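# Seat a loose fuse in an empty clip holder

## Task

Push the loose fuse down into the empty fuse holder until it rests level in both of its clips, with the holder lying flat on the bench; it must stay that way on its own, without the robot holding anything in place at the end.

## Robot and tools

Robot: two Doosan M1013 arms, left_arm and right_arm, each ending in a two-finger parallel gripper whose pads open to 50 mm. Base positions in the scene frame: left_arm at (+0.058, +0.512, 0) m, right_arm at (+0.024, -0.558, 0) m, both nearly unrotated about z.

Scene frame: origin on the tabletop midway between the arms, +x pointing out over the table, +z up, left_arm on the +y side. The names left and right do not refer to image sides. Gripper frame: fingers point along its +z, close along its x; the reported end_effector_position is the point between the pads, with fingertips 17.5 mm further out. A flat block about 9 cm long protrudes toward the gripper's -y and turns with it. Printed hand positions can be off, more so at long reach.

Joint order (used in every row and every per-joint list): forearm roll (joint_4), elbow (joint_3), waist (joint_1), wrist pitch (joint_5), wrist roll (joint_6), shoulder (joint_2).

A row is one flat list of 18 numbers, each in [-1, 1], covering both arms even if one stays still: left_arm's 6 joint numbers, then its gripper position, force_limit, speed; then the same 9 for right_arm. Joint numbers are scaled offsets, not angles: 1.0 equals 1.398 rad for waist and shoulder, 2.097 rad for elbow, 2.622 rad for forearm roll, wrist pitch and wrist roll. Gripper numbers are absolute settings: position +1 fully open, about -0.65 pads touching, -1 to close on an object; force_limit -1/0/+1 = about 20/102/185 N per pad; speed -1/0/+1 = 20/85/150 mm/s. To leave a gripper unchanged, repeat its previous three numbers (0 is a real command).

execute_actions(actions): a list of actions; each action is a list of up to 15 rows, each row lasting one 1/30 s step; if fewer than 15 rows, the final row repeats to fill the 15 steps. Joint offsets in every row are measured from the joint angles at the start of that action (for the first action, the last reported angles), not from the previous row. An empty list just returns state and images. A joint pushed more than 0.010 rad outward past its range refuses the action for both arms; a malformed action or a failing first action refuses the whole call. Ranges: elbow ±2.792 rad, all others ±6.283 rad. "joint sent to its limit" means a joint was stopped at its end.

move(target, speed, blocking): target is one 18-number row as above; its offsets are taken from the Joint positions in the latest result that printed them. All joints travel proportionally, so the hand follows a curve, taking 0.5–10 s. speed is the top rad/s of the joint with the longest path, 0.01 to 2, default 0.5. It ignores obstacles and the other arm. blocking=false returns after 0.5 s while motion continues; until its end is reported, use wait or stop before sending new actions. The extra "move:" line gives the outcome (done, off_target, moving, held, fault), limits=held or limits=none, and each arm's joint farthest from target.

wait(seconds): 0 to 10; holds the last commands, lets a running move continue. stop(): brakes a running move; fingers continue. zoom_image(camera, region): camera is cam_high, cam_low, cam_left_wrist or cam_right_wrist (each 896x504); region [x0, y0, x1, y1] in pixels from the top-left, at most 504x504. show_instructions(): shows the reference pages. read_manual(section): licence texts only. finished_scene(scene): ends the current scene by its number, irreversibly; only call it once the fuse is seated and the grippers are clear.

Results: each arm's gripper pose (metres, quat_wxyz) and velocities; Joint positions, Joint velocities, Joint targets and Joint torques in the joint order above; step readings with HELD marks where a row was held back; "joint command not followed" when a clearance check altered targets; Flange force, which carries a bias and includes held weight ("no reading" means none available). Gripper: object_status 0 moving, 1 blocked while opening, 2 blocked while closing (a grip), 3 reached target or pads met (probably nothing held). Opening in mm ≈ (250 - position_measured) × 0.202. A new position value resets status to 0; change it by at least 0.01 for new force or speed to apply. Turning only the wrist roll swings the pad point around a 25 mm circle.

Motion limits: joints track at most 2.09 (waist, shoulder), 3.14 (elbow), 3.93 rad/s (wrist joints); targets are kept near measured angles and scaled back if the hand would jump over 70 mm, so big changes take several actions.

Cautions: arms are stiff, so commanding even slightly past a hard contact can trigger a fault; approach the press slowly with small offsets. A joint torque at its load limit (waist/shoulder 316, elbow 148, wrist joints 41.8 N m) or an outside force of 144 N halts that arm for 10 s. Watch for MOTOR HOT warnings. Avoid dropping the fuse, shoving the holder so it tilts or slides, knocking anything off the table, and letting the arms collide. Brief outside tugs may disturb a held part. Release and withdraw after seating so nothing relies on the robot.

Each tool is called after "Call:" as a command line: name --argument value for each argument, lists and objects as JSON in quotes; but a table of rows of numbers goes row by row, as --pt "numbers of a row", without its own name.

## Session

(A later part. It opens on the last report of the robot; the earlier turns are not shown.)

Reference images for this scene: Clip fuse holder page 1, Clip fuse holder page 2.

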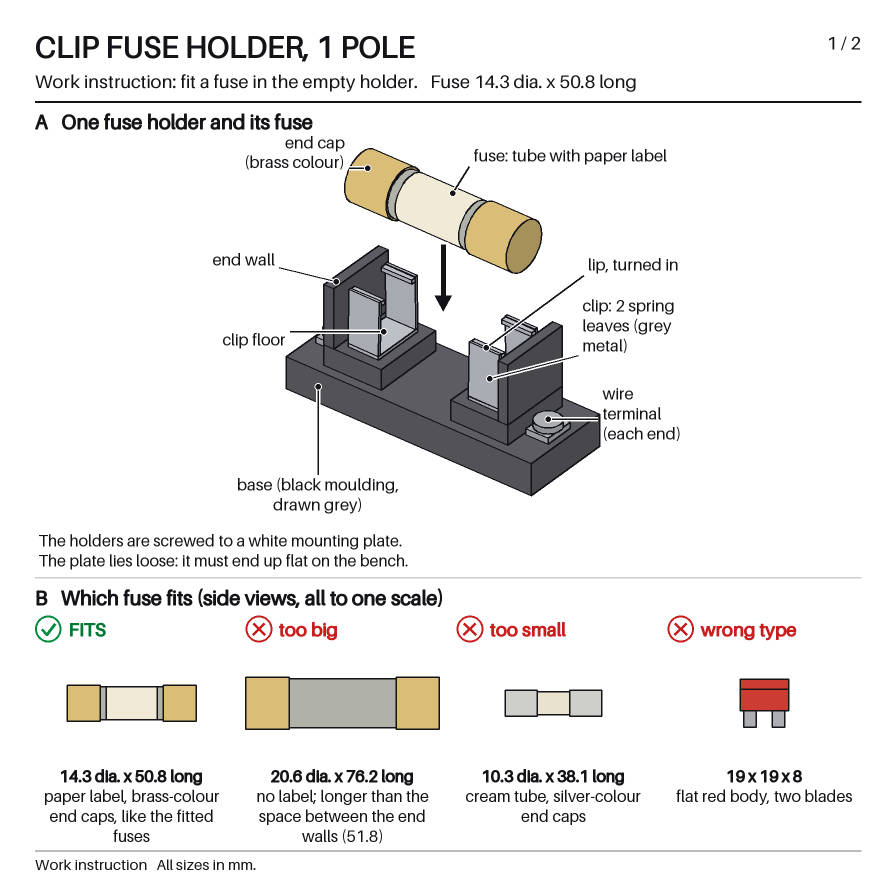

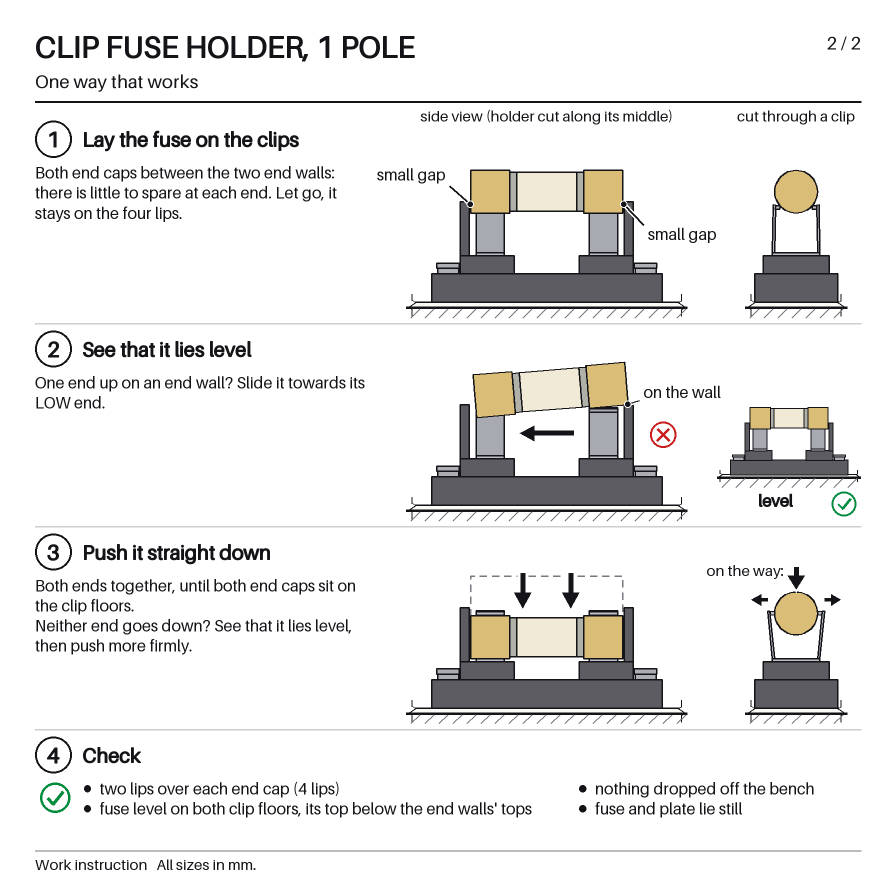

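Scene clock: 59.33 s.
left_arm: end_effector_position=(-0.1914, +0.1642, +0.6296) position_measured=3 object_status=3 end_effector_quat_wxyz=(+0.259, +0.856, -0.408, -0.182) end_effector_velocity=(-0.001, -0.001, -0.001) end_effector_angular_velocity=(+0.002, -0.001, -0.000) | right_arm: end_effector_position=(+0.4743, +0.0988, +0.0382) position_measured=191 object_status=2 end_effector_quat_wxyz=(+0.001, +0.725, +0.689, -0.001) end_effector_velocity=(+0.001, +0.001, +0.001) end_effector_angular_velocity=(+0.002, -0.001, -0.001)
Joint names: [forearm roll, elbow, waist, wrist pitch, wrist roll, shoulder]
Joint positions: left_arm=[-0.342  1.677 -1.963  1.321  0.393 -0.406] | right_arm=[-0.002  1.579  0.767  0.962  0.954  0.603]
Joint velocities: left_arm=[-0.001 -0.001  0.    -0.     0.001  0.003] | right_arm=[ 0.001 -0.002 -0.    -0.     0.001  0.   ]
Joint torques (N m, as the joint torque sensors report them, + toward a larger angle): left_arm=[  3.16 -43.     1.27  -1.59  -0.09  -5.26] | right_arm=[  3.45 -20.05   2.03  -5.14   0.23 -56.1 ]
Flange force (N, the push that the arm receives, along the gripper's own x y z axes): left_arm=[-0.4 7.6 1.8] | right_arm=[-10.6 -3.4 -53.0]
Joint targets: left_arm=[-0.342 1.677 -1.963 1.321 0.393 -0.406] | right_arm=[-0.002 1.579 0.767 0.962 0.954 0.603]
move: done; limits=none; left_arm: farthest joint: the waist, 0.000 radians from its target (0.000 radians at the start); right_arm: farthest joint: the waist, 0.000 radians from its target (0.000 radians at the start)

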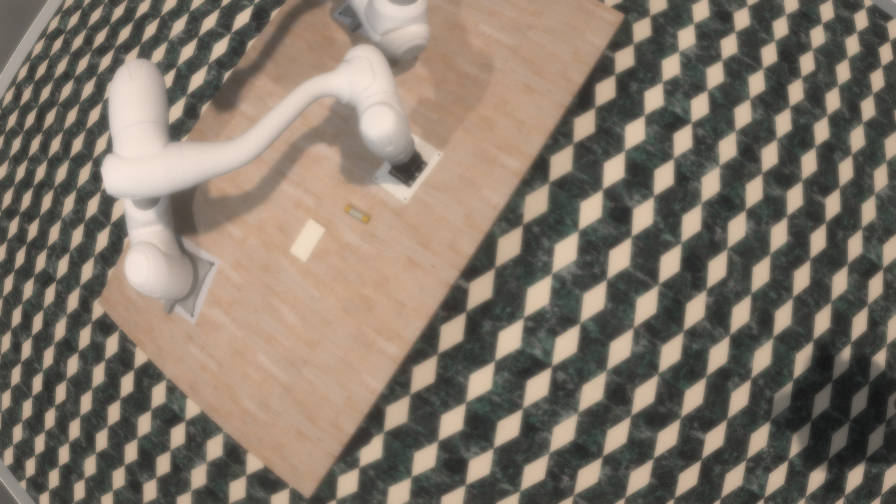

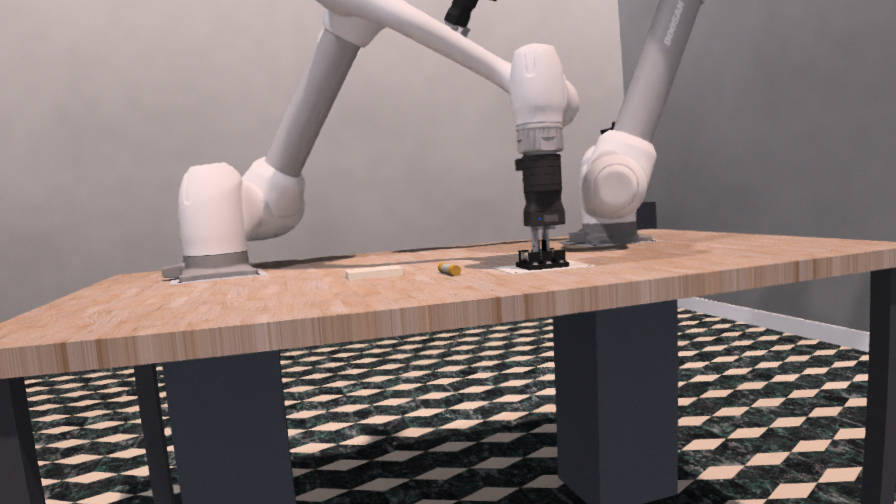

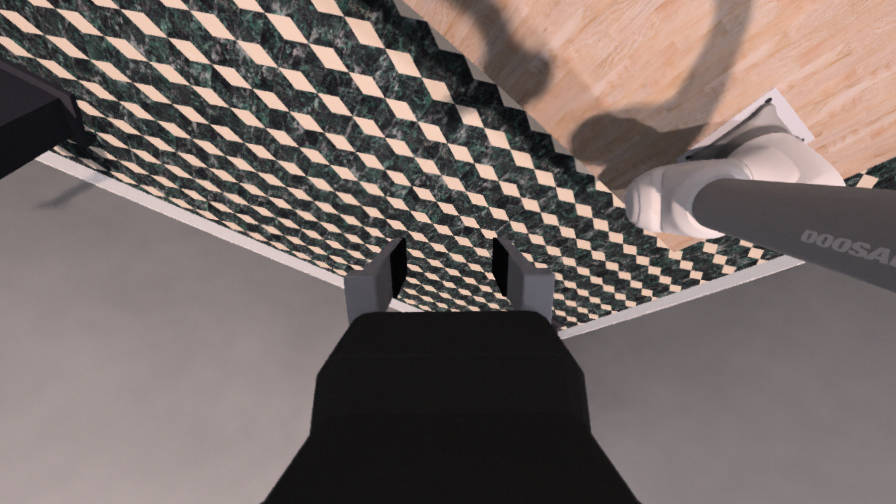

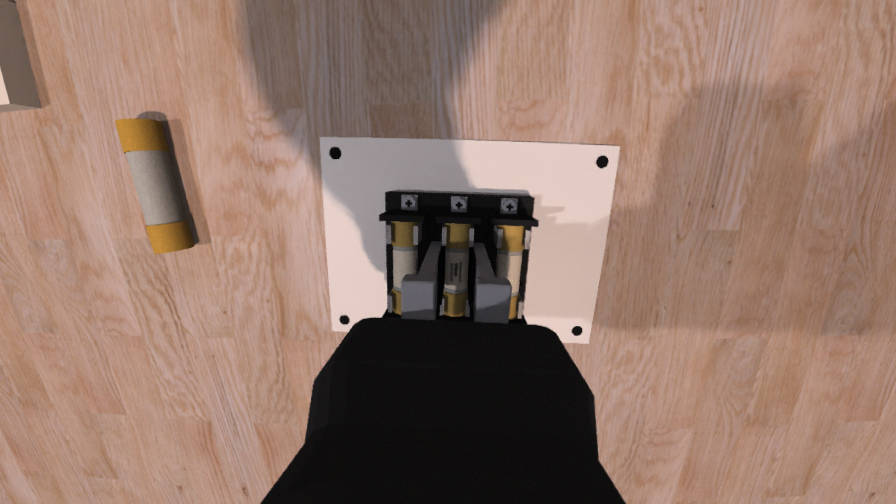

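Call:
move --target '[0,0,0,0,0,0,1,0,0, 0,0,0,0,0,0,-0.05,-0.4,0]'

Call:
move --target '[0,0,0,0,0,0,1,0,0, 0,-0.014,0,0.0285,0,-0.032,-0.05,-0.4,0]' --speed 0.12

Call:
zoom_image --camera "cam_right_wrist" --region '[300,120,600,340]'

Scene clock: 68.37 s.
left_arm: end_effector_position=(-0.1914, +0.1642, +0.6296) position_measured=3 object_status=3 end_effector_quat_wxyz=(+0.259, +0.856, -0.408, -0.182) end_effector_velocity=(-0.000, +0.000, +0.000) end_effector_angular_velocity=(+0.000, +0.001, -0.000) | right_arm: end_effector_position=(+0.4743, +0.0987, +0.0382) position_measured=160 object_status=3 end_effector_quat_wxyz=(+0.001, +0.725, +0.689, -0.001) end_effector_velocity=(-0.000, -0.001, -0.000) end_effector_angular_velocity=(-0.001, +0.001, -0.000)
Joint names: [forearm roll, elbow, waist, wrist pitch, wrist roll, shoulder]
Joint positions: left_arm=[-0.342  1.677 -1.963  1.321  0.393 -0.406] | right_arm=[-0.002  1.579  0.767  0.962  0.954  0.603]
Joint velocities: left_arm=[-0.001  0.    -0.     0.    -0.    -0.   ] | right_arm=[ 0.     0.001 -0.    -0.    -0.    -0.   ]
Joint torques (N m, as the joint torque sensors report them, + toward a larger angle): left_arm=[  3.07 -42.73   1.62  -1.6   -0.41  -4.46] | right_arm=[  3.7  -34.72   2.13  -0.15   0.3  -98.3 ]
Flange force (N, the push that the arm receives, along the gripper's own x y z axes): left_arm=[-1.6 6.5 1.0] | right_arm=[3.2 5.9 1.4]
Joint targets: left_arm=[-0.342 1.677 -1.963 1.321 0.393 -0.406] | right_arm=[-0.002 1.579 0.767 0.962 0.954 0.603]
move: done; limits=none; left_arm: farthest joint: the waist, 0.000 radians from its target (0.000 radians at the start); right_arm: farthest joint: the waist, 0.000 radians from its target (0.000 radians at the start)

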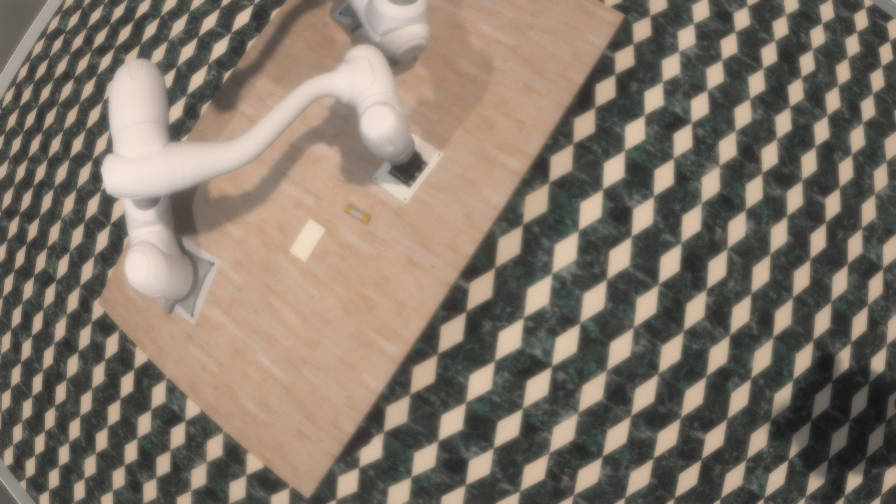

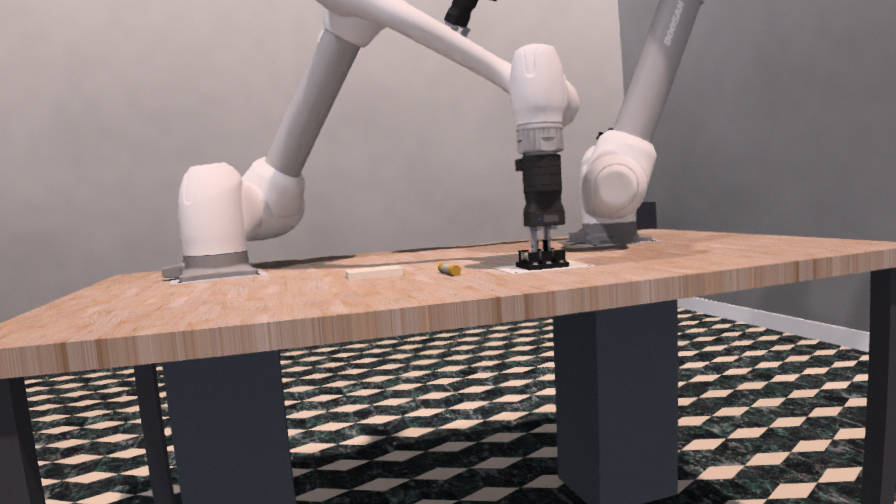

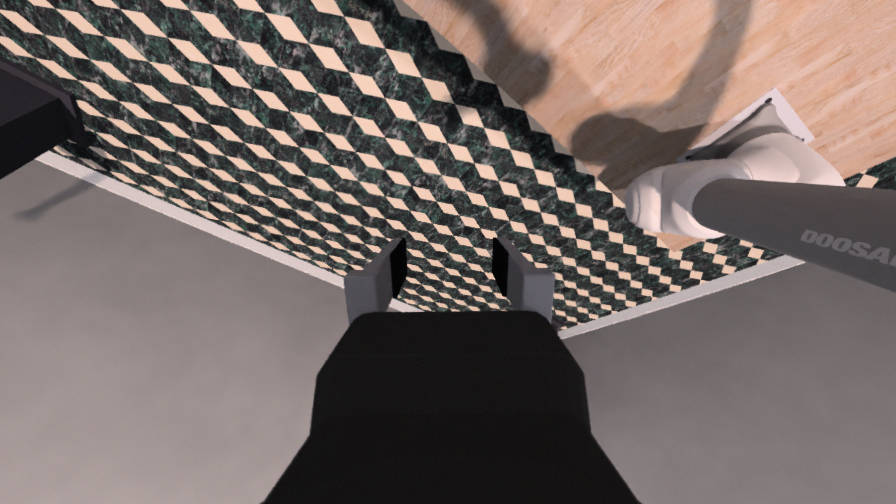

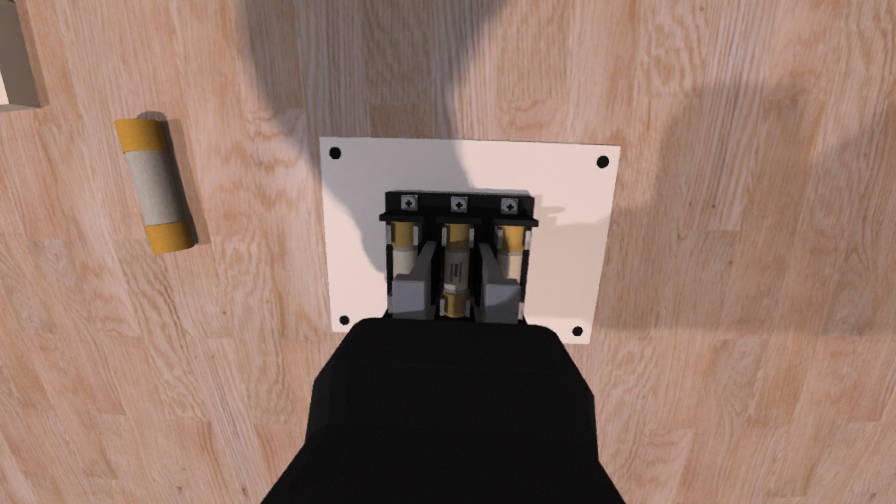

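Scene clock: 69.30 s.
left_arm: end_effector_position=(-0.1914, +0.1642, +0.6296) position_measured=3 object_status=3 end_effector_quat_wxyz=(+0.259, +0.856, -0.408, -0.182) end_effector_velocity=(-0.000, +0.000, -0.000) end_effector_angular_velocity=(+0.001, +0.001, +0.000) | right_arm: end_effector_position=(+0.4737, +0.0980, +0.0882) position_measured=160 object_status=3 end_effector_quat_wxyz=(+0.001, +0.725, +0.689, -0.001) end_effector_velocity=(+0.000, +0.001, +0.001) end_effector_angular_velocity=(+0.001, -0.001, -0.002)
Joint names: [forearm roll, elbow, waist, wrist pitch, wrist roll, shoulder]
Joint positions: left_arm=[-0.342  1.677 -1.963  1.321  0.393 -0.406] | right_arm=[-0.002  1.55   0.767  1.036  0.954  0.559]
Joint velocities: left_arm=[-0.001  0.001  0.    -0.001 -0.    -0.   ] | right_arm=[ 0.    -0.001  0.    -0.     0.002 -0.   ]
Joint torques (N m, as the joint torque sensors report them, + toward a larger angle): left_arm=[  3.02 -43.82   2.19  -1.68  -0.39  -3.61] | right_arm=[  3.93 -34.76   0.03  -0.23   0.37 -95.1 ]
Flange force (N, the push that the arm receives, along the gripper's own x y z axes): left_arm=[-4.2 3.8 2.9] | right_arm=[7.1 5.1 -0.8]
Joint targets: left_arm=[-0.342 1.677 -1.963 1.321 0.393 -0.406] | right_arm=[-0.002 1.550 0.767 1.036 0.954 0.559]
move: done; limits=none; left_arm: farthest joint: the waist, 0.000 radians from its target (0.000 radians at the start); right_arm: farthest joint: the waist, 0.000 radians from its target (0.000 radians at the start)

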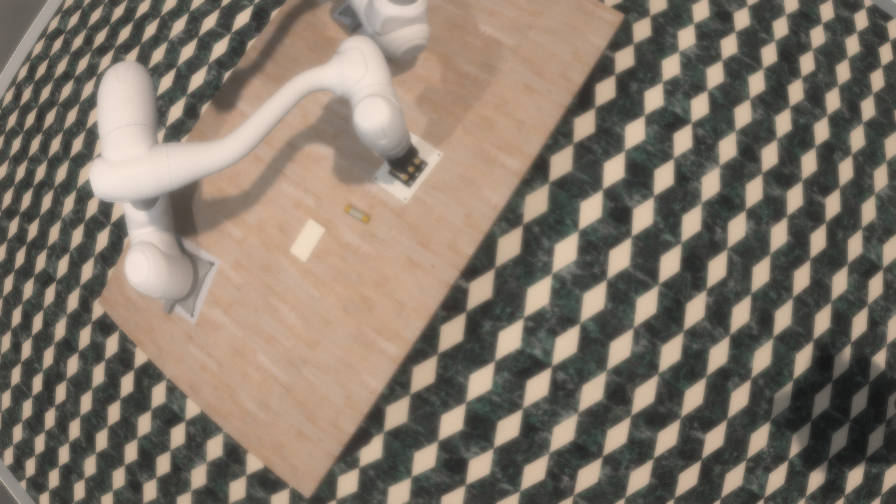

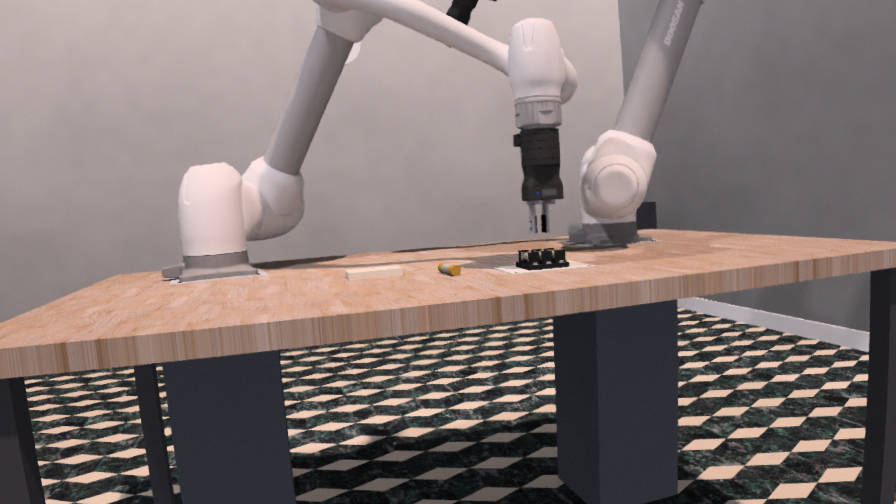

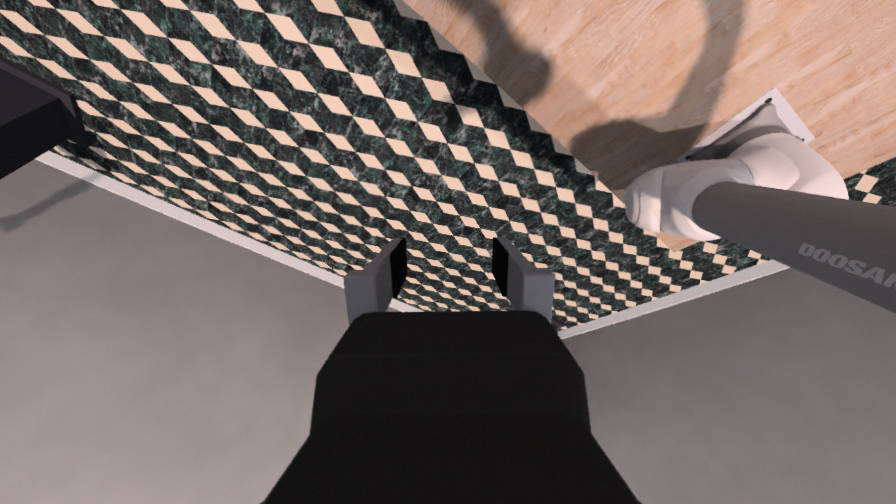

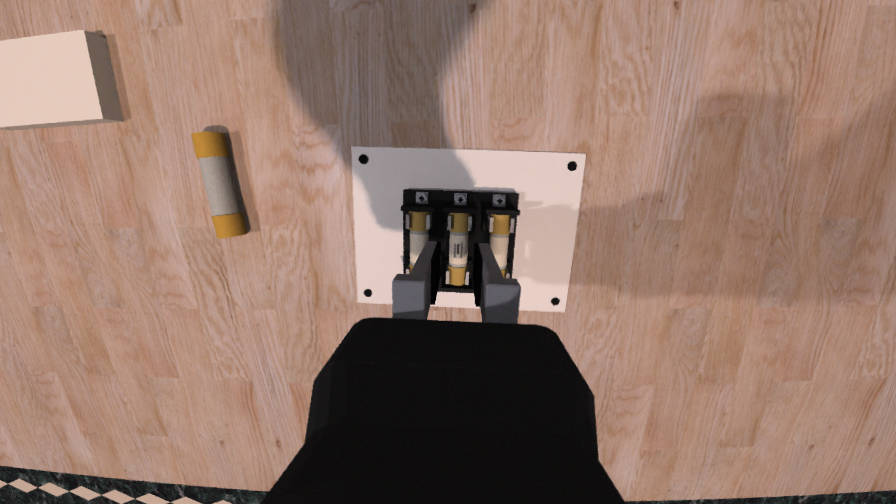

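Region (300, 120, 600, 340) of cam_right_wrist's 896x504 image, scaled by 1.680, with more detail than that image has; it fills the top 370 rows of this view, and the rest is white.

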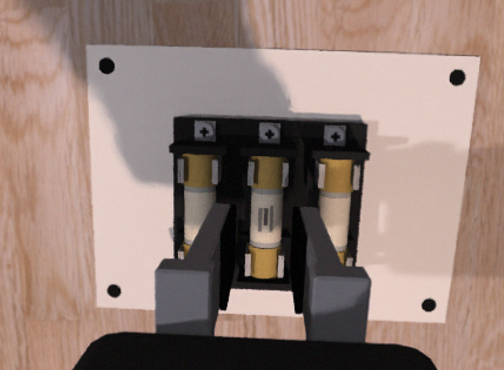

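Call:
finished_scene --scene 2

The scene is finished: the task was done.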